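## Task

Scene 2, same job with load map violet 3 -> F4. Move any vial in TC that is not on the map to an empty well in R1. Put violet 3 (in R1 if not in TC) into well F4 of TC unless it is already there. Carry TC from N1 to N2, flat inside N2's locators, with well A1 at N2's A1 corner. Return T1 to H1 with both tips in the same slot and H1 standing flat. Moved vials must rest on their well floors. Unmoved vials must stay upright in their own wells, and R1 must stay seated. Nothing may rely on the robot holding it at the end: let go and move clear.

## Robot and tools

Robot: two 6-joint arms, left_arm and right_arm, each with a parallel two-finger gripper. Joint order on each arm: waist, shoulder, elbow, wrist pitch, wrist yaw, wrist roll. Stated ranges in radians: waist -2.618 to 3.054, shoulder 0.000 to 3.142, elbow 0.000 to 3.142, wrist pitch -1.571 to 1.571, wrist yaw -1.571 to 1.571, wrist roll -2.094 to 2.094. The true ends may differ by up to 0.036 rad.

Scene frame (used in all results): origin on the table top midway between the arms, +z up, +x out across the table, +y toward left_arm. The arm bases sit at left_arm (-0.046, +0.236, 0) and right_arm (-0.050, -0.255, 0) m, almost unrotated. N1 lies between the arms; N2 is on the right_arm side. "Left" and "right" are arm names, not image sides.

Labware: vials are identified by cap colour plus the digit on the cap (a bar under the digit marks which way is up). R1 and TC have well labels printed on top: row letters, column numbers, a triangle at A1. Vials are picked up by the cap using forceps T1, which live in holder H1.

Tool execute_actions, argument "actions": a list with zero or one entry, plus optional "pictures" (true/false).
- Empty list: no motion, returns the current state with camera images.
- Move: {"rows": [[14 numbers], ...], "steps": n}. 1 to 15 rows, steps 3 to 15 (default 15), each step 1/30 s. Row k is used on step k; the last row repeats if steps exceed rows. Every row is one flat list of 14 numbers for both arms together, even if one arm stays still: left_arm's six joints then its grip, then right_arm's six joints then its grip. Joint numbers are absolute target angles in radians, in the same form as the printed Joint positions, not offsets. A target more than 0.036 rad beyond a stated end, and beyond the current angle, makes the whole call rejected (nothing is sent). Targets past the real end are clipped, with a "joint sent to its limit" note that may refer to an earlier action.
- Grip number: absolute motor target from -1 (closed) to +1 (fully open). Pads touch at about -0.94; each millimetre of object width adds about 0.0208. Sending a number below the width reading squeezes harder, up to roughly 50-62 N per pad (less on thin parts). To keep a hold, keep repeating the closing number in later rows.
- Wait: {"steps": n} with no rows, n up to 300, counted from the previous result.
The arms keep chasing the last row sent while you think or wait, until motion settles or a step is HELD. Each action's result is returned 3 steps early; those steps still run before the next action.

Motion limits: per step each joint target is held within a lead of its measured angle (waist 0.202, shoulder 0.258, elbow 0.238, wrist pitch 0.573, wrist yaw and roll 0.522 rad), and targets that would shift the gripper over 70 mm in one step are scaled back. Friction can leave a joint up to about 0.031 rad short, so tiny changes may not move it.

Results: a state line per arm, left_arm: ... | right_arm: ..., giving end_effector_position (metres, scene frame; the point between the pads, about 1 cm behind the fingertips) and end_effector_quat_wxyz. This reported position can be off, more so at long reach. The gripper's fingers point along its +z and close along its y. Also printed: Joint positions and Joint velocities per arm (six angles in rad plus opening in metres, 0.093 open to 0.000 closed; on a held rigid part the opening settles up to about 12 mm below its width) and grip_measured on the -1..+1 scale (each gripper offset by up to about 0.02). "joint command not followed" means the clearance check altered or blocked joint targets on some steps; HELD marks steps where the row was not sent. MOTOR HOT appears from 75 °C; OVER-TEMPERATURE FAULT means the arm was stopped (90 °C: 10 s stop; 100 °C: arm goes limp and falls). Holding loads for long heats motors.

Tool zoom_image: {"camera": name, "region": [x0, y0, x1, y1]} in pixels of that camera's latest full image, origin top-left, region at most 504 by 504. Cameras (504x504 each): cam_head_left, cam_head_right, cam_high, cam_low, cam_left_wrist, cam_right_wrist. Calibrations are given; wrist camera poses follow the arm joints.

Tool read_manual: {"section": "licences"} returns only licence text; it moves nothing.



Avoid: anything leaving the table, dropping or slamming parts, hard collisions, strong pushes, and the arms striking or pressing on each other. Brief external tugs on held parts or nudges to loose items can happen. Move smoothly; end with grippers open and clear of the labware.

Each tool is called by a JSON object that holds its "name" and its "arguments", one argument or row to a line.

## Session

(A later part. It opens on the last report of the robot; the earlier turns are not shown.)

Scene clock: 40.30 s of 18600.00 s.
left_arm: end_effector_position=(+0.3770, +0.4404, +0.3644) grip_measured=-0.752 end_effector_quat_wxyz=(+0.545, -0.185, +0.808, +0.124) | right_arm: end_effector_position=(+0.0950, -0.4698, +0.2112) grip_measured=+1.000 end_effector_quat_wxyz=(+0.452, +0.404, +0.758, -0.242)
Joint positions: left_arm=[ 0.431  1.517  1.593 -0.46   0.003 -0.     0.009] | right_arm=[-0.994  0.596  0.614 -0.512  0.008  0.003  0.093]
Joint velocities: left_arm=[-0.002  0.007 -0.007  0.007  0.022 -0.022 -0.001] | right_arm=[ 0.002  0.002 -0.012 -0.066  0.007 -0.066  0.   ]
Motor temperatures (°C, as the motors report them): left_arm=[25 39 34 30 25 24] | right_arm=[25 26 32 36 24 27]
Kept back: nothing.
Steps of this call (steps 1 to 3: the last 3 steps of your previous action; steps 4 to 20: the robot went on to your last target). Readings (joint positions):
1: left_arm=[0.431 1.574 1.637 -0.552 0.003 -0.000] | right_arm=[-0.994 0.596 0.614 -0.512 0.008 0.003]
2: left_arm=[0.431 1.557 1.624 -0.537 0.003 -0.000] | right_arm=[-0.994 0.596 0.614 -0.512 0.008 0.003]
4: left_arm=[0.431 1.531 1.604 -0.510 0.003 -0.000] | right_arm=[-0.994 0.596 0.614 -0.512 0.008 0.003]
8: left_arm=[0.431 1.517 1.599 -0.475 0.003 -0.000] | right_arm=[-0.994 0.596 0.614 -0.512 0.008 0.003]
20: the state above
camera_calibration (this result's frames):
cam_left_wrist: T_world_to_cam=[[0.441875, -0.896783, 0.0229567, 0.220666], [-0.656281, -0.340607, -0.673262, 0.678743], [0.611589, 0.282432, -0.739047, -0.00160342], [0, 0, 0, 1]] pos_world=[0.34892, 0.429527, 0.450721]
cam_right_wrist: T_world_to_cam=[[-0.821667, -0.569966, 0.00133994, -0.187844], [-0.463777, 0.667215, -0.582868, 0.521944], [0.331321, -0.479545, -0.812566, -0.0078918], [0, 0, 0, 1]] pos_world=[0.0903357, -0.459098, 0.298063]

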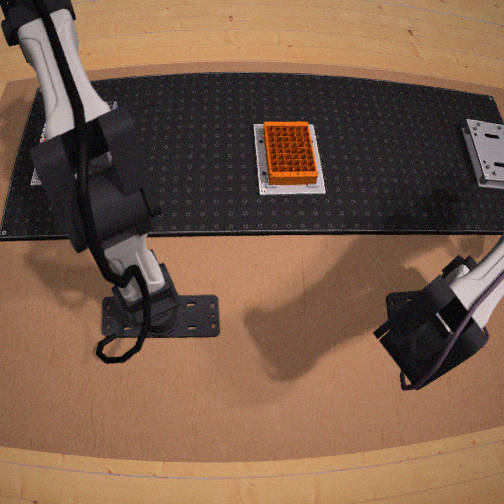

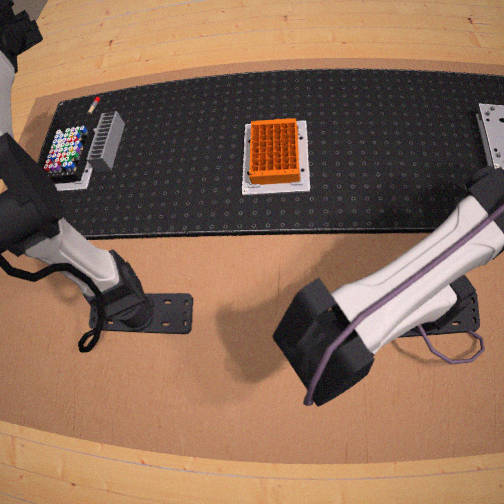

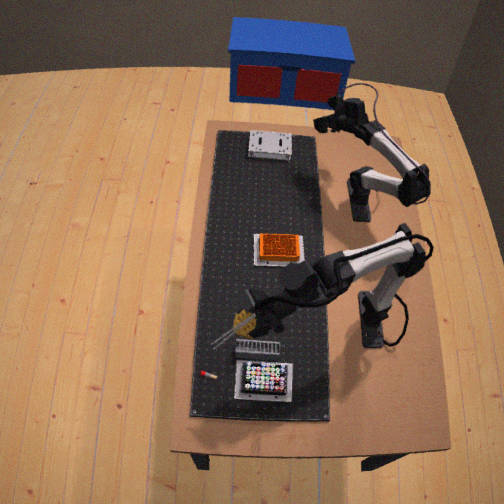

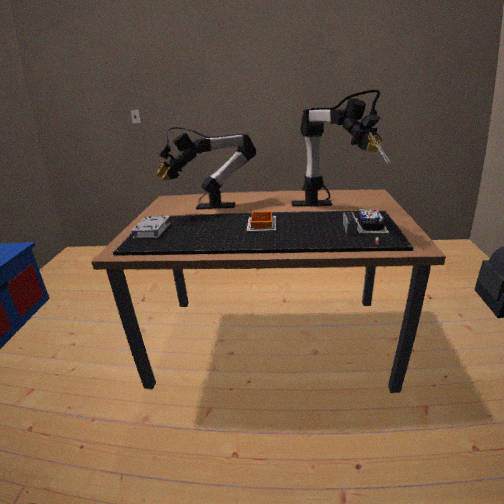

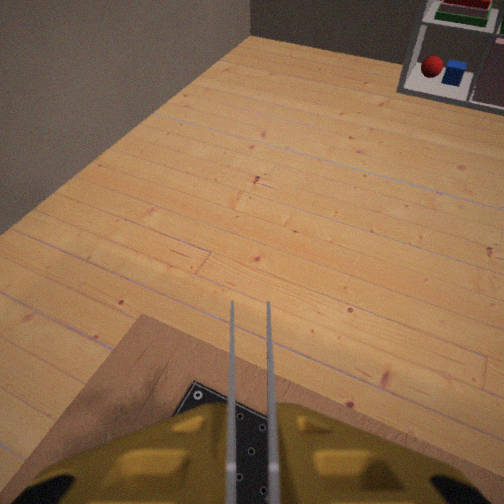

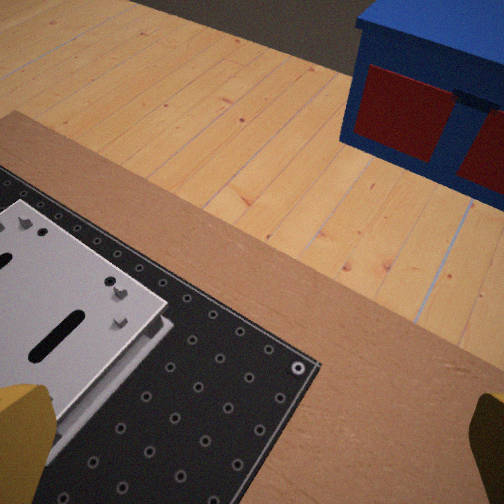

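{"name": "execute_actions", "arguments": {
  "actions": [
    {"rows":[[0.43,1.54,1.62,-0.5,0.005,0,-0.8,-1,0.6,0.6,-0.5,0,0,1],[0.43,1.57,1.645,-0.54,0.005,0,-0.85,-1,0.6,0.6,-0.5,0,0,1],[0.43,1.6,1.67,-0.58,0.005,0,-0.85,-1,0.6,0.6,-0.5,0,0,1],[0.43,1.63,1.695,-0.62,0.005,0,-0.85,-1,0.6,0.6,-0.5,0,0,1],[0.43,1.66,1.72,-0.66,0.005,0,-0.85,-1,0.6,0.6,-0.5,0,0,1],[0.43,1.69,1.745,-0.7,0.005,0,-0.85,-1,0.6,0.6,-0.5,0,0,1],[0.43,1.72,1.77,-0.74,0.005,0,-0.85,-1,0.6,0.6,-0.5,0,0,1],[0.43,1.75,1.795,-0.78,0.005,0,-0.85,-1,0.6,0.6,-0.5,0,0,1],[0.43,1.78,1.82,-0.82,0.005,0,-0.85,-1,0.6,0.6,-0.5,0,0,1],[0.43,1.81,1.845,-0.86,0.005,0,-0.85,-1,0.6,0.6,-0.5,0,0,1],[0.43,1.84,1.87,-0.9,0.005,0,-0.85,-1,0.6,0.6,-0.5,0,0,1],[0.43,1.87,1.895,-0.94,0.005,0,-0.85,-1,0.6,0.6,-0.5,0,0,1],[0.43,1.9,1.92,-0.98,0.005,0,-0.85,-1,0.6,0.6,-0.5,0,0,1],[0.43,1.93,1.945,-1.02,0.005,0,-0.85,-1,0.6,0.6,-0.5,0,0,1],[0.43,1.96,1.97,-1.06,0.005,0,-0.85,-1,0.6,0.6,-0.5,0,0,1]]}
  ]
}}

{"name": "execute_actions", "arguments": {
  "actions": [
    {"rows":[[0.42,1.99,1.995,-1.1,0.005,0,-0.85,-1,0.6,0.6,-0.5,0,0,1],[0.41,2.02,2.02,-1.14,0.005,0,-0.85,-1,0.6,0.6,-0.5,0,0,1],[0.4,2.05,2.045,-1.18,0.005,0,-0.85,-1,0.6,0.6,-0.5,0,0,1],[0.39,2.08,2.07,-1.21,0.005,0,-0.85,-1,0.6,0.6,-0.5,0,0,1],[0.38,2.1,2.09,-1.235,0.005,0,-0.85,-1,0.6,0.6,-0.5,0,0,1]]}
  ]
}}

{"name": "execute_actions", "arguments": {
  "actions": [
    {"steps":15}
  ],
  "pictures": true
}}

Scene clock: 41.23 s of 18600.00 s.
left_arm: end_effector_position=(+0.4076, +0.4553, +0.2780) grip_measured=-0.847 end_effector_quat_wxyz=(+0.400, -0.204, +0.889, +0.090) | right_arm: end_effector_position=(+0.0950, -0.4698, +0.2112) grip_measured=+1.000 end_effector_quat_wxyz=(+0.452, +0.404, +0.758, -0.242)
Joint positions: left_arm=[ 0.431  1.801  1.836 -0.761  0.003 -0.     0.005] | right_arm=[-0.994  0.596  0.614 -0.512  0.008  0.003  0.093]
Joint velocities: left_arm=[-0.012  0.989  0.676 -1.121  0.007 -0.007  0.   ] | right_arm=[-0.007  0.007  0.002 -0.066 -0.051 -0.037  0.   ]
Motor temperatures (°C, as the motors report them): left_arm=[25 39 34 31 25 24] | right_arm=[25 26 32 36 24 27]
Steps of this call (steps 1 to 15: the robot went on to your last target; step 16: nothing new was sent; steps 17 to 28: the first 12 steps of this action). Readings (joint positions):
17: left_arm=[0.431 1.517 1.593 -0.463 0.003 -0.000] | right_arm=[-0.994 0.596 0.614 -0.512 0.008 0.003]
18: left_arm=[0.431 1.521 1.601 -0.477 0.003 -0.000] | right_arm=[-0.994 0.596 0.614 -0.512 0.008 0.003]
20: left_arm=[0.431 1.551 1.641 -0.516 0.003 -0.000] | right_arm=[-0.994 0.596 0.614 -0.512 0.008 0.003]
24: left_arm=[0.431 1.664 1.744 -0.617 0.003 -0.000] | right_arm=[-0.994 0.596 0.614 -0.512 0.008 0.003]
28: the state above

Scene clock: 41.73 s of 18600.00 s.
left_arm: end_effector_position=(+0.3951, +0.4238, +0.1588) grip_measured=-0.847 end_effector_quat_wxyz=(+0.158, -0.198, +0.967, +0.031) | right_arm: end_effector_position=(+0.0950, -0.4698, +0.2112) grip_measured=+1.000 end_effector_quat_wxyz=(+0.452, +0.404, +0.758, -0.242)
Joint positions: left_arm=[ 0.384  2.107  2.059 -1.198  0.003 -0.     0.005] | right_arm=[-0.994  0.596  0.614 -0.512  0.008  0.003  0.093]
Joint velocities: left_arm=[ 0.007 -0.012  0.115 -0.227 -0.022  0.037 -0.001] | right_arm=[-0.012  0.002 -0.012 -0.051 -0.022 -0.037  0.   ]
Motor temperatures (°C, as the motors report them): left_arm=[25 39 34 31 25 24] | right_arm=[25 26 32 36 24 27]
Steps of this call (steps 1 to 3: the last 3 steps of your previous action; steps 4 to 15: the first 12 steps of this action). Readings (joint positions):
4: left_arm=[0.431 1.933 1.929 -0.921 0.003 -0.000] | right_arm=[-0.994 0.596 0.614 -0.512 0.008 0.003]
5: left_arm=[0.431 1.964 1.954 -0.961 0.003 -0.000] | right_arm=[-0.994 0.596 0.614 -0.512 0.008 0.003]
7: left_arm=[0.425 2.023 2.004 -1.040 0.003 -0.000] | right_arm=[-0.994 0.596 0.614 -0.512 0.008 0.003]
11: left_arm=[0.396 2.100 2.056 -1.145 0.003 -0.000] | right_arm=[-0.994 0.596 0.614 -0.512 0.008 0.003]
15: the state above

Scene clock: 42.23 s of 18600.00 s.
left_arm: end_effector_position=(+0.3917, +0.4223, +0.1600) grip_measured=-0.847 end_effector_quat_wxyz=(+0.152, -0.198, +0.968, +0.030) | right_arm: end_effector_position=(+0.0950, -0.4698, +0.2112) grip_measured=+1.000 end_effector_quat_wxyz=(+0.452, +0.404, +0.758, -0.242)
Joint positions: left_arm=[ 0.384  2.107  2.068 -1.222  0.003 -0.     0.005] | right_arm=[-0.994  0.596  0.614 -0.512  0.008  0.003  0.093]
Joint velocities: left_arm=[-0.007  0.002 -0.002  0.007  0.037 -0.037 -0.001] | right_arm=[ 0.002  0.002  0.007  0.007 -0.007  0.022  0.   ]
Motor temperatures (°C, as the motors report them): left_arm=[25 39 34 31 25 24] | right_arm=[25 26 32 36 24 27]
Kept back: nothing.
Steps of this call (steps 1 to 3: the last 3 steps of your previous action; steps 4 to 15: the robot went on to your last target). Readings (joint positions):
1: left_arm=[0.384 2.107 2.062 -1.204 0.003 -0.000] | right_arm=[-0.994 0.596 0.614 -0.512 0.008 0.003]
2: left_arm=[0.384 2.107 2.065 -1.208 0.003 -0.000] | right_arm=[-0.994 0.596 0.614 -0.512 0.008 0.003]
4: left_arm=[0.384 2.107 2.068 -1.212 0.003 -0.000] | right_arm=[-0.994 0.596 0.614 -0.512 0.008 0.003]
8: left_arm=[0.384 2.107 2.068 -1.218 0.003 -0.000] | right_arm=[-0.994 0.596 0.614 -0.512 0.008 0.003]
15: the state above
camera_calibration (this result's frames):
cam_left_wrist: T_world_to_cam=[[0.412839, -0.910748, 0.0100708, 0.221972], [-0.902867, -0.40776, 0.136242, 0.540012], [-0.119975, -0.0653385, -0.990624, 0.317176], [0, 0, 0, 1]] pos_world=[0.433974, 0.44308, 0.238394]
cam_right_wrist: T_world_to_cam=[[-0.821667, -0.569966, 0.00133994, -0.187844], [-0.463777, 0.667215, -0.582868, 0.521944], [0.331321, -0.479545, -0.812566, -0.0078918], [0, 0, 0, 1]] pos_world=[0.0903357, -0.459098, 0.298063]

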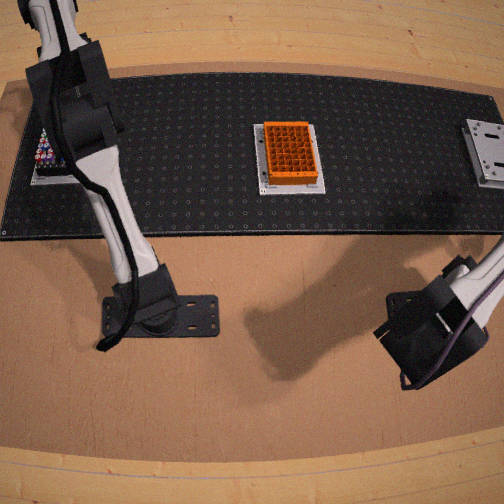

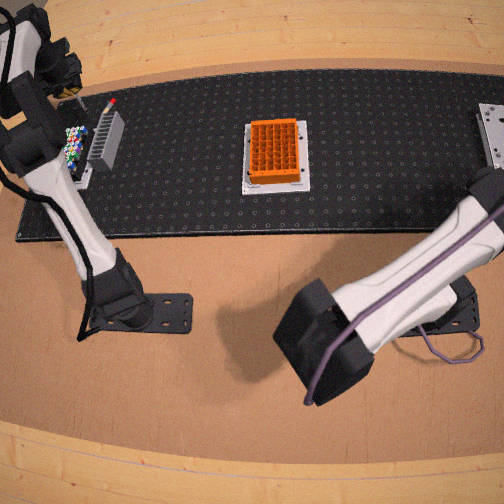

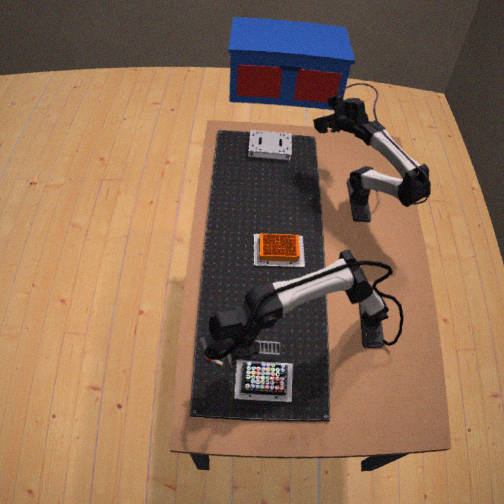

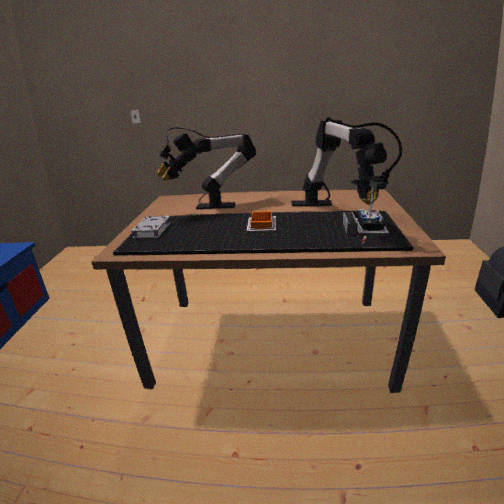

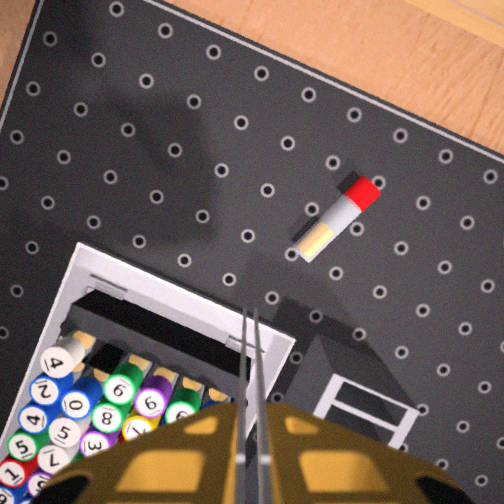

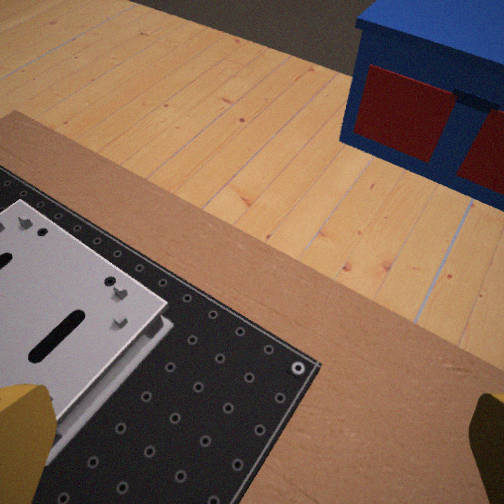

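{"name": "execute_actions", "arguments": {
  "actions": [
    {"rows":[[0.39,2.115,2.1,-1.2,0.03,0.06,-0.85,-1,0.6,0.6,-0.5,0,0,1],[0.395,2.13,2.11,-1.19,0.055,0.12,-0.85,-1,0.6,0.6,-0.5,0,0,1],[0.4,2.14,2.12,-1.18,0.08,0.18,-0.85,-1,0.6,0.6,-0.5,0,0,1],[0.405,2.15,2.13,-1.17,0.105,0.24,-0.85,-1,0.6,0.6,-0.5,0,0,1],[0.405,2.16,2.14,-1.16,0.13,0.3,-0.85,-1,0.6,0.6,-0.5,0,0,1],[0.405,2.17,2.15,-1.15,0.155,0.36,-0.85,-1,0.6,0.6,-0.5,0,0,1],[0.405,2.18,2.16,-1.14,0.18,0.42,-0.85,-1,0.6,0.6,-0.5,0,0,1],[0.405,2.19,2.17,-1.13,0.205,0.48,-0.85,-1,0.6,0.6,-0.5,0,0,1],[0.405,2.2,2.18,-1.122,0.23,0.54,-0.85,-1,0.6,0.6,-0.5,0,0,1],[0.405,2.215,2.19,-1.122,0.255,0.6,-0.85,-1,0.6,0.6,-0.5,0,0,1],[0.405,2.23,2.19,-1.122,0.28,0.66,-0.83,-1,0.6,0.6,-0.5,0,0,1],[0.405,2.245,2.19,-1.122,0.305,0.72,-0.8,-1,0.6,0.6,-0.5,0,0,1],[0.405,2.255,2.19,-1.122,0.322,0.765,-0.77,-1,0.6,0.6,-0.5,0,0,1],[0.405,2.265,2.19,-1.122,0.322,0.765,-0.74,-1,0.6,0.6,-0.5,0,0,1],[0.405,2.275,2.19,-1.122,0.322,0.765,-0.72,-1,0.6,0.6,-0.5,0,0,1]]}
  ]
}}

{"name": "execute_actions", "arguments": {
  "actions": [
    {"steps":25}
  ],
  "pictures": true
}}

Scene clock: 43.20 s of 18600.00 s.
left_arm: end_effector_position=(+0.4349, +0.4116, +0.1576) grip_measured=-0.815 end_effector_quat_wxyz=(+0.212, +0.049, +0.976, -0.005) | right_arm: end_effector_position=(+0.0950, -0.4698, +0.2112) grip_measured=+1.000 end_effector_quat_wxyz=(+0.452, +0.404, +0.758, -0.242)
Joint positions: left_arm=[ 0.394  2.199  2.168 -1.157  0.196  0.477  0.006] | right_arm=[-0.994  0.596  0.614 -0.512  0.008  0.003  0.093]
Joint velocities: left_arm=[-0.007  0.349  0.139  0.183  0.652  1.59   0.025] | right_arm=[ 0.002 -0.002 -0.017 -0.051 -0.007  0.007  0.   ]
Motor temperatures (°C, as the motors report them): left_arm=[25 39 34 31 25 24] | right_arm=[25 26 32 37 24 27]
Steps of this call (steps 1 to 15: the robot went on to your last target; steps 16 to 17: nothing new was sent; steps 18 to 29: the first 12 steps of this action). Readings (joint positions):
18: left_arm=[0.384 2.107 2.069 -1.222 0.005 0.007] | right_arm=[-0.994 0.596 0.614 -0.512 0.008 0.003]
19: left_arm=[0.384 2.109 2.074 -1.222 0.011 0.025] | right_arm=[-0.994 0.596 0.614 -0.512 0.008 0.003]
21: left_arm=[0.384 2.118 2.092 -1.217 0.035 0.085] | right_arm=[-0.994 0.596 0.614 -0.512 0.008 0.003]
25: left_arm=[0.391 2.153 2.134 -1.188 0.108 0.262] | right_arm=[-0.994 0.596 0.614 -0.512 0.008 0.003]
29: the state above

Scene clock: 44.03 s of 18600.00 s.
left_arm: end_effector_position=(+0.4465, +0.3962, +0.1250) grip_measured=-0.723 end_effector_quat_wxyz=(+0.216, +0.191, +0.957, -0.040) | right_arm: end_effector_position=(+0.0950, -0.4698, +0.2112) grip_measured=+1.000 end_effector_quat_wxyz=(+0.452, +0.404, +0.758, -0.242)
Joint positions: left_arm=[ 0.394  2.279  2.172 -1.143  0.311  0.759  0.011] | right_arm=[-0.994  0.596  0.614 -0.512  0.008  0.003  0.093]
Joint velocities: left_arm=[ 0.007  0.002 -0.007  0.007 -0.022 -0.022 -0.001] | right_arm=[-0.002 -0.002  0.007 -0.022  0.051 -0.007  0.   ]
Motor temperatures (°C, as the motors report them): left_arm=[25 40 34 31 25 24] | right_arm=[25 26 32 37 24 27]
Kept back: nothing.
Steps of this call (steps 1 to 3: the last 3 steps of your previous action; steps 4 to 25: the robot went on to your last target). Readings (joint positions):
1: left_arm=[0.394 2.211 2.171 -1.151 0.219 0.531] | right_arm=[-0.994 0.596 0.614 -0.512 0.008 0.003]
2: left_arm=[0.394 2.224 2.172 -1.148 0.238 0.577] | right_arm=[-0.994 0.596 0.614 -0.512 0.008 0.003]
4: left_arm=[0.394 2.248 2.172 -1.145 0.266 0.643] | right_arm=[-0.994 0.596 0.614 -0.512 0.008 0.003]
8: left_arm=[0.394 2.279 2.172 -1.145 0.292 0.713] | right_arm=[-0.994 0.596 0.614 -0.512 0.008 0.003]
25: the state above
camera_calibration (this result's frames):
cam_left_wrist: T_world_to_cam=[[-0.364362, -0.931249, 0.00397337, 0.531777], [-0.931246, 0.364375, 0.00344655, 0.307012], [-0.00465739, -0.00244439, -0.999986, 0.212193], [0, 0, 0, 1]] pos_world=[0.480651, 0.383868, 0.209019]
cam_right_wrist: T_world_to_cam=[[-0.821667, -0.569966, 0.00133994, -0.187844], [-0.463777, 0.667215, -0.582868, 0.521944], [0.331321, -0.479545, -0.812566, -0.0078918], [0, 0, 0, 1]] pos_world=[0.0903357, -0.459098, 0.298063]

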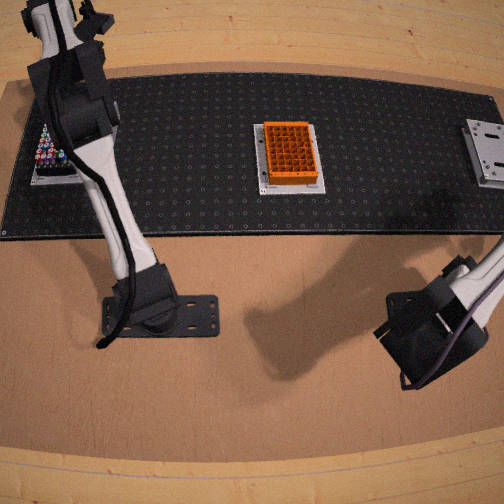

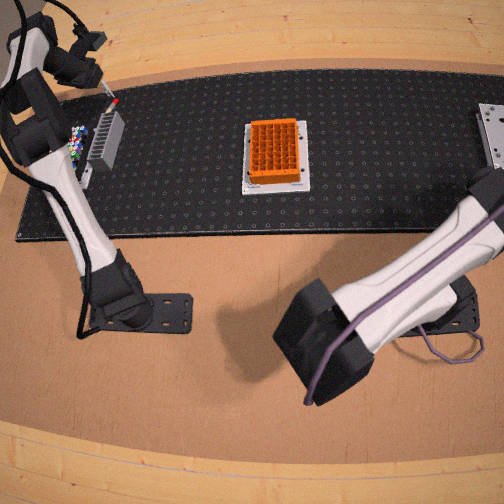

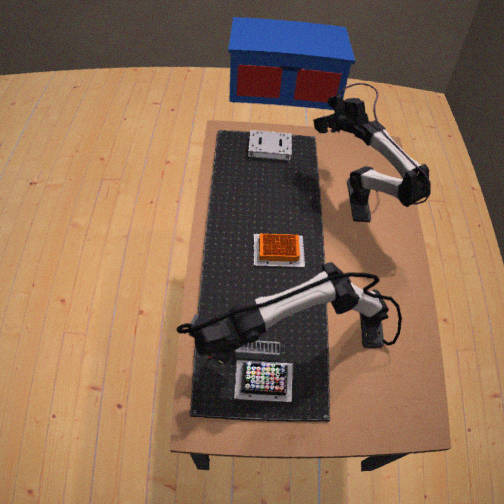

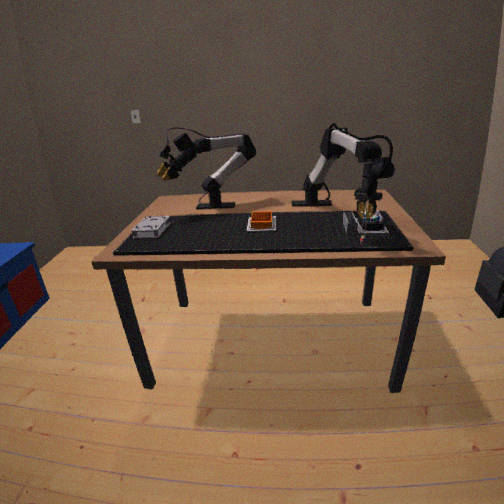

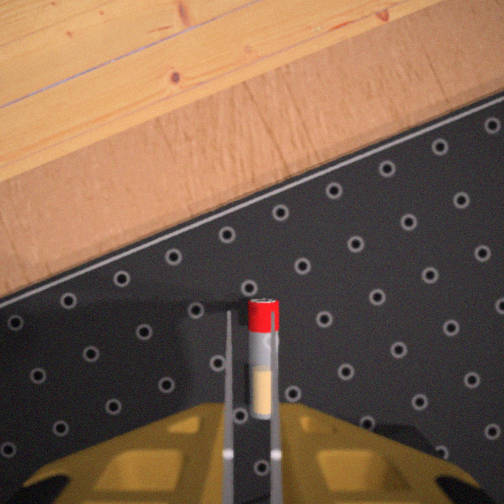

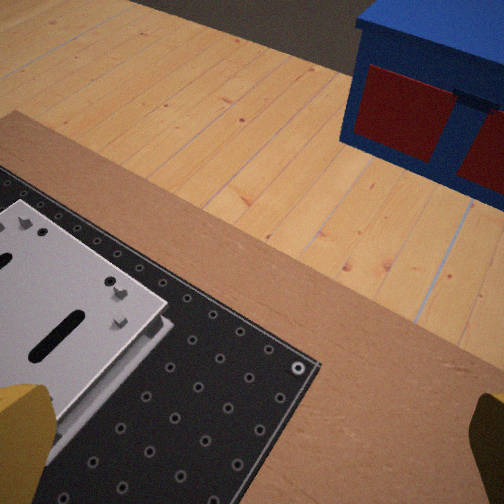

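{"name": "execute_actions", "arguments": {
  "actions": [
    {"rows":[[0.394,2.255,2.155,-1.115,0.315,0.765,-0.72,-1,0.6,0.6,-0.5,0,0,1],[0.394,2.25,2.148,-1.111,0.315,0.765,-0.72,-1,0.6,0.6,-0.5,0,0,1],[0.394,2.245,2.141,-1.107,0.315,0.765,-0.72,-1,0.6,0.6,-0.5,0,0,1],[0.394,2.24,2.134,-1.103,0.315,0.765,-0.72,-1,0.6,0.6,-0.5,0,0,1],[0.394,2.235,2.127,-1.099,0.315,0.765,-0.72,-1,0.6,0.6,-0.5,0,0,1],[0.394,2.23,2.12,-1.095,0.315,0.765,-0.72,-1,0.6,0.6,-0.5,0,0,1],[0.394,2.225,2.113,-1.091,0.315,0.765,-0.72,-1,0.6,0.6,-0.5,0,0,1],[0.394,2.22,2.106,-1.087,0.315,0.765,-0.72,-1,0.6,0.6,-0.5,0,0,1],[0.394,2.215,2.099,-1.083,0.315,0.765,-0.72,-1,0.6,0.6,-0.5,0,0,1],[0.394,2.21,2.092,-1.079,0.315,0.765,-0.72,-1,0.6,0.6,-0.5,0,0,1],[0.394,2.21,2.085,-1.075,0.315,0.765,-0.72,-1,0.6,0.6,-0.5,0,0,1],[0.394,2.21,2.078,-1.071,0.315,0.765,-0.72,-1,0.6,0.6,-0.5,0,0,1],[0.394,2.21,2.071,-1.071,0.315,0.765,-0.72,-1,0.6,0.6,-0.5,0,0,1],[0.394,2.21,2.064,-1.071,0.315,0.765,-0.72,-1,0.6,0.6,-0.5,0,0,1]]}
  ]
}}

{"name": "execute_actions", "arguments": {
  "actions": [
    {"steps":20}
  ],
  "pictures": true
}}

Scene clock: 44.70 s of 18600.00 s.
left_arm: end_effector_position=(+0.4406, +0.3936, +0.1223) grip_measured=-0.723 end_effector_quat_wxyz=(+0.216, +0.192, +0.957, -0.040) | right_arm: end_effector_position=(+0.0950, -0.4698, +0.2112) grip_measured=+1.000 end_effector_quat_wxyz=(+0.452, +0.404, +0.758, -0.242)
Joint positions: left_arm=[ 0.394  2.244  2.103 -1.11   0.311  0.76   0.011] | right_arm=[-0.994  0.596  0.614 -0.512  0.008  0.003  0.093]
Joint velocities: left_arm=[ 0.002 -0.125 -0.168  0.095  0.037  0.037  0.   ] | right_arm=[-0.002 -0.007 -0.012  0.007  0.022 -0.095  0.   ]
Motor temperatures (°C, as the motors report them): left_arm=[25 40 34 30 25 24] | right_arm=[25 26 32 37 24 27]
Steps of this call (steps 1 to 8: the robot went on to your last target; steps 9 to 20: the first 12 steps of this action). Readings (joint positions):
9: left_arm=[0.394 2.279 2.172 -1.142 0.311 0.760] | right_arm=[-0.994 0.596 0.614 -0.512 0.008 0.003]
10: left_arm=[0.394 2.279 2.170 -1.140 0.311 0.760] | right_arm=[-0.994 0.596 0.614 -0.512 0.008 0.003]
12: left_arm=[0.394 2.276 2.160 -1.133 0.311 0.760] | right_arm=[-0.994 0.596 0.614 -0.512 0.008 0.003]
16: left_arm=[0.394 2.263 2.130 -1.123 0.311 0.760] | right_arm=[-0.994 0.596 0.614 -0.512 0.008 0.003]
20: the state above

Scene clock: 45.37 s of 18600.00 s.
left_arm: end_effector_position=(+0.4391, +0.3929, +0.1191) grip_measured=-0.723 end_effector_quat_wxyz=(+0.215, +0.192, +0.957, -0.041) | right_arm: end_effector_position=(+0.0950, -0.4698, +0.2112) grip_measured=+1.000 end_effector_quat_wxyz=(+0.452, +0.404, +0.758, -0.242)
Joint positions: left_arm=[ 0.394  2.236  2.077 -1.093  0.311  0.76   0.011] | right_arm=[-0.994  0.596  0.614 -0.512  0.008  0.003  0.093]
Joint velocities: left_arm=[-0.022  0.002 -0.007 -0.051 -0.007  0.037 -0.001] | right_arm=[-0.012 -0.007  0.002 -0.007 -0.095  0.051  0.   ]
Motor temperatures (°C, as the motors report them): left_arm=[25 40 34 30 25 24] | right_arm=[25 26 32 37 24 27]
Kept back: nothing.
Steps of this call (steps 1 to 3: the last 3 steps of your previous action; steps 4 to 20: the robot went on to your last target). Readings (joint positions):
1: left_arm=[0.394 2.240 2.097 -1.106 0.311 0.760] | right_arm=[-0.994 0.596 0.614 -0.512 0.008 0.003]
2: left_arm=[0.394 2.238 2.091 -1.103 0.311 0.760] | right_arm=[-0.994 0.596 0.614 -0.512 0.008 0.003]
4: left_arm=[0.394 2.236 2.083 -1.099 0.311 0.760] | right_arm=[-0.994 0.596 0.614 -0.512 0.008 0.003]
8: left_arm=[0.394 2.236 2.077 -1.098 0.311 0.760] | right_arm=[-0.994 0.596 0.614 -0.512 0.008 0.003]
20: the state above
camera_calibration (this result's frames):
cam_left_wrist: T_world_to_cam=[[-0.365314, -0.930869, 0.00537699, 0.526179], [-0.930859, 0.365341, 0.00532484, 0.300562], [-0.00692117, -0.00305998, -0.999971, 0.207457], [0, 0, 0, 1]] pos_world=[0.473438, 0.380631, 0.203021]
cam_right_wrist: T_world_to_cam=[[-0.821667, -0.569966, 0.00133994, -0.187844], [-0.463777, 0.667215, -0.582868, 0.521944], [0.331321, -0.479545, -0.812566, -0.0078918], [0, 0, 0, 1]] pos_world=[0.0903357, -0.459098, 0.298063]

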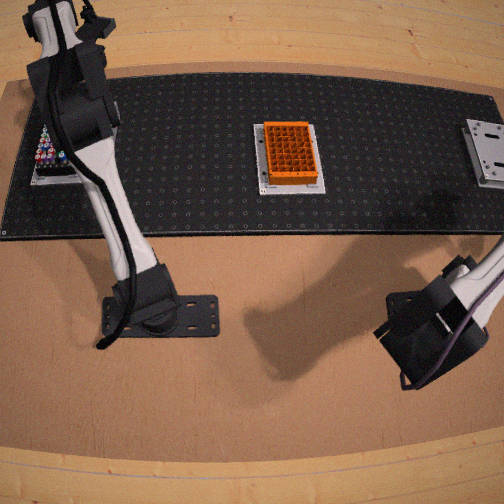

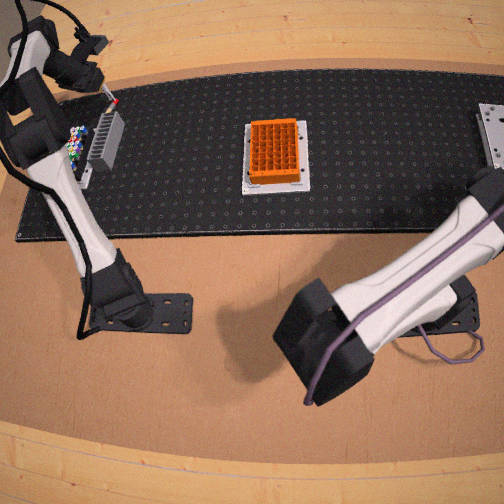

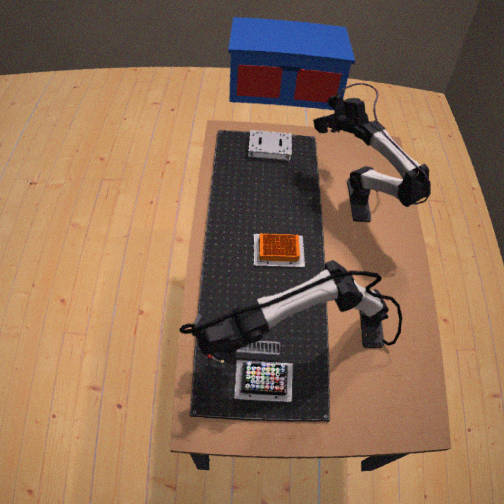

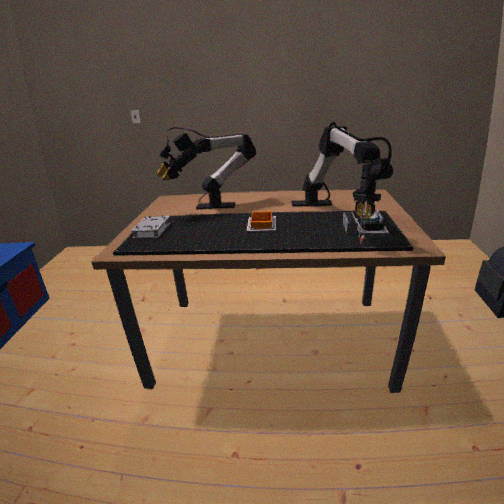

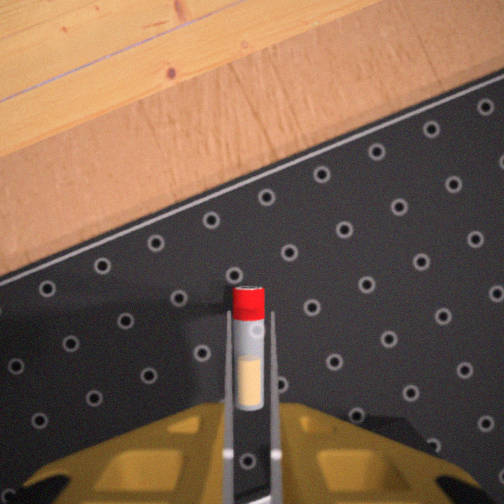

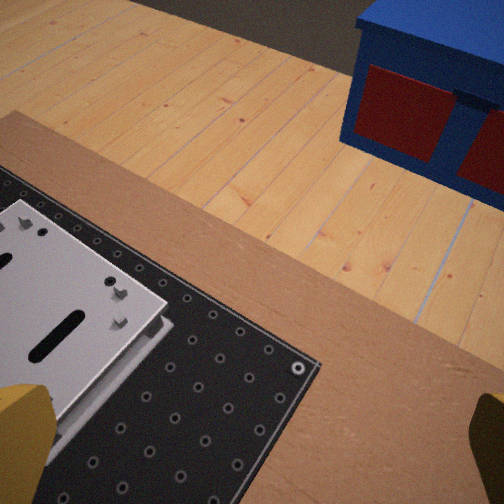

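Good. Descend 17 mm with q4 slightly extra.

{"name": "execute_actions", "arguments": {
  "actions": [
    {"rows":[[0.394,2.23,2.064,-1.06,0.315,0.765,-0.72,-1,0.6,0.6,-0.5,0,0,1],[0.394,2.23,2.06,-1.054,0.315,0.765,-0.72,-1,0.6,0.6,-0.5,0,0,1],[0.394,2.23,2.055,-1.048,0.315,0.765,-0.72,-1,0.6,0.6,-0.5,0,0,1],[0.394,2.23,2.05,-1.042,0.315,0.765,-0.72,-1,0.6,0.6,-0.5,0,0,1],[0.394,2.23,2.045,-1.036,0.315,0.765,-0.72,-1,0.6,0.6,-0.5,0,0,1],[0.394,2.23,2.04,-1.03,0.315,0.765,-0.72,-1,0.6,0.6,-0.5,0,0,1],[0.394,2.23,2.035,-1.025,0.315,0.765,-0.72,-1,0.6,0.6,-0.5,0,0,1],[0.394,2.23,2.03,-1.02,0.315,0.765,-0.72,-1,0.6,0.6,-0.5,0,0,1],[0.394,2.23,2.025,-1.015,0.315,0.765,-0.72,-1,0.6,0.6,-0.5,0,0,1],[0.394,2.23,2.02,-1.01,0.315,0.765,-0.72,-1,0.6,0.6,-0.5,0,0,1],[0.394,2.23,2.015,-1.005,0.315,0.765,-0.72,-1,0.6,0.6,-0.5,0,0,1],[0.394,2.23,2.01,-1.0,0.315,0.765,-0.72,-1,0.6,0.6,-0.5,0,0,1],[0.394,2.23,2.005,-1.0,0.315,0.765,-0.72,-1,0.6,0.6,-0.5,0,0,1],[0.394,2.23,2.0,-1.0,0.315,0.765,-0.72,-1,0.6,0.6,-0.5,0,0,1],[0.394,2.23,1.996,-1.0,0.315,0.765,-0.72,-1,0.6,0.6,-0.5,0,0,1]]}
  ]
}}

{"name": "execute_actions", "arguments": {
  "actions": [
    {"steps":15}
  ],
  "pictures": true
}}

Scene clock: 46.10 s of 18600.00 s.
left_arm: end_effector_position=(+0.4408, +0.3937, +0.1082) grip_measured=-0.723 end_effector_quat_wxyz=(+0.217, +0.192, +0.956, -0.039) | right_arm: end_effector_position=(+0.0950, -0.4698, +0.2112) grip_measured=+1.000 end_effector_quat_wxyz=(+0.452, +0.404, +0.758, -0.242)
Joint positions: left_arm=[ 0.394  2.236  2.032 -1.043  0.311  0.761  0.011] | right_arm=[-0.994  0.596  0.614 -0.512  0.008  0.003  0.093]
Joint velocities: left_arm=[-0.002  0.002 -0.139  0.095 -0.066 -0.007 -0.   ] | right_arm=[ 0.012 -0.007 -0.007 -0.022 -0.007 -0.007  0.   ]
Motor temperatures (°C, as the motors report them): left_arm=[25 40 34 30 25 24] | right_arm=[25 26 32 37 24 27]
Steps of this call (steps 1 to 10: the robot went on to your last target; steps 11 to 22: the first 12 steps of this action). Readings (joint positions):
11: left_arm=[0.394 2.236 2.077 -1.092 0.311 0.760] | right_arm=[-0.994 0.596 0.614 -0.512 0.008 0.003]
12: left_arm=[0.394 2.236 2.077 -1.090 0.311 0.761] | right_arm=[-0.994 0.596 0.614 -0.512 0.008 0.003]
14: left_arm=[0.394 2.236 2.073 -1.081 0.311 0.761] | right_arm=[-0.994 0.596 0.614 -0.512 0.008 0.003]
18: left_arm=[0.394 2.236 2.053 -1.061 0.311 0.761] | right_arm=[-0.994 0.596 0.614 -0.512 0.008 0.003]
22: the state above

Scene clock: 46.60 s of 18600.00 s.
left_arm: end_effector_position=(+0.4403, +0.3934, +0.1020) grip_measured=-0.723 end_effector_quat_wxyz=(+0.216, +0.192, +0.956, -0.040) | right_arm: end_effector_position=(+0.0950, -0.4698, +0.2112) grip_measured=+1.000 end_effector_quat_wxyz=(+0.452, +0.404, +0.758, -0.242)
Joint positions: left_arm=[ 0.394  2.236  2.008 -1.023  0.311  0.761  0.011] | right_arm=[-0.994  0.596  0.614 -0.512  0.008  0.003  0.093]
Joint velocities: left_arm=[ 0.002  0.007 -0.002  0.007  0.007 -0.007 -0.   ] | right_arm=[-0.012 -0.007  0.002 -0.037  0.022 -0.066  0.   ]
Motor temperatures (°C, as the motors report them): left_arm=[25 41 34 30 25 24] | right_arm=[25 26 32 37 24 27]
Kept back: nothing.
Steps of this call (steps 1 to 3: the last 3 steps of your previous action; steps 4 to 15: the robot went on to your last target). Readings (joint positions):
1: left_arm=[0.394 2.236 2.027 -1.038 0.311 0.761] | right_arm=[-0.994 0.596 0.614 -0.512 0.008 0.003]
2: left_arm=[0.394 2.236 2.022 -1.035 0.311 0.761] | right_arm=[-0.994 0.596 0.614 -0.512 0.008 0.003]
4: left_arm=[0.394 2.236 2.014 -1.030 0.311 0.761] | right_arm=[-0.994 0.596 0.614 -0.512 0.008 0.003]
8: left_arm=[0.394 2.236 2.008 -1.028 0.311 0.761] | right_arm=[-0.994 0.596 0.614 -0.512 0.008 0.003]
15: the state above
camera_calibration (this result's frames):
cam_left_wrist: T_world_to_cam=[[-0.365644, -0.930747, 0.00386032, 0.527396], [-0.930741, 0.365658, 0.00397946, 0.301481], [-0.00511543, -0.00213789, -0.999985, 0.189249], [0, 0, 0, 1]] pos_world=[0.474408, 0.381038, 0.186011]
cam_right_wrist: T_world_to_cam=[[-0.821667, -0.569966, 0.00133994, -0.187844], [-0.463777, 0.667215, -0.582868, 0.521944], [0.331321, -0.479545, -0.812566, -0.0078918], [0, 0, 0, 1]] pos_world=[0.0903357, -0.459098, 0.298063]

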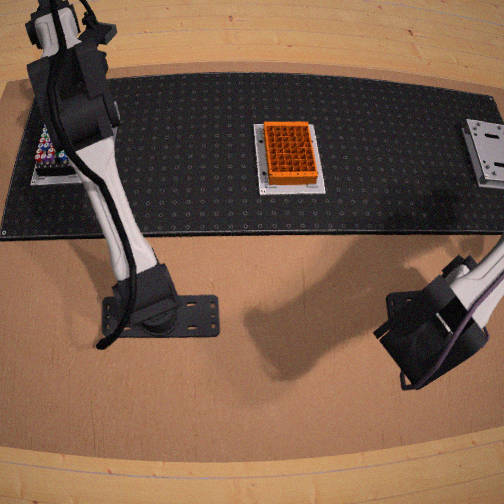

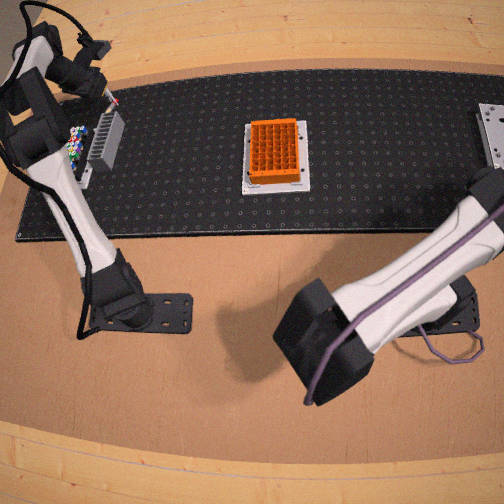

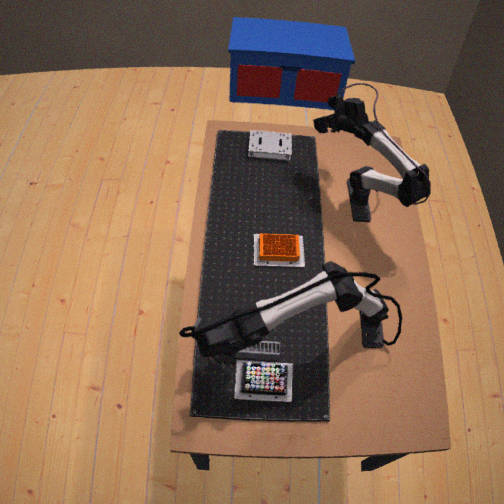

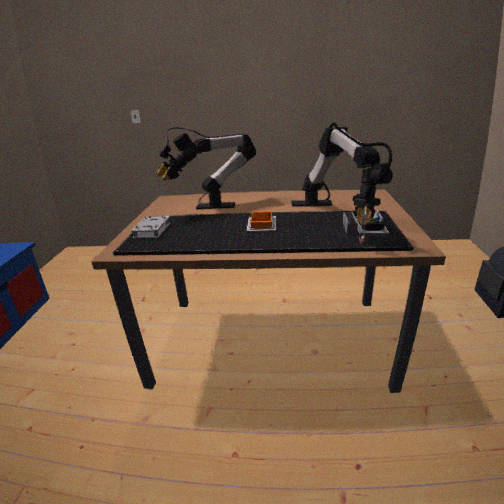

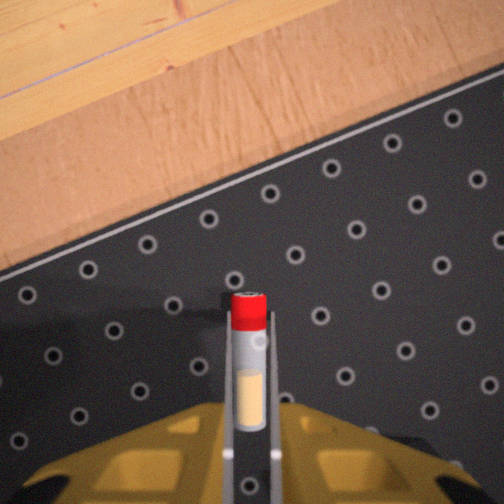

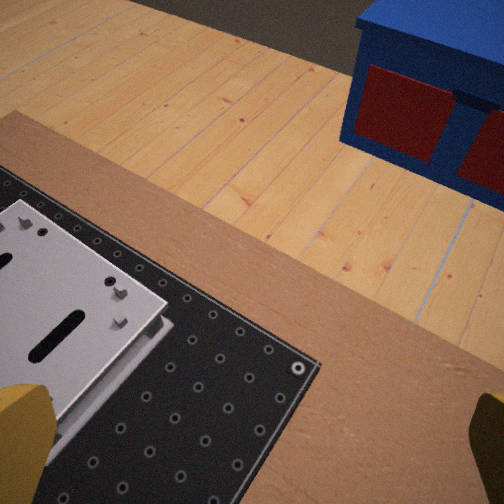

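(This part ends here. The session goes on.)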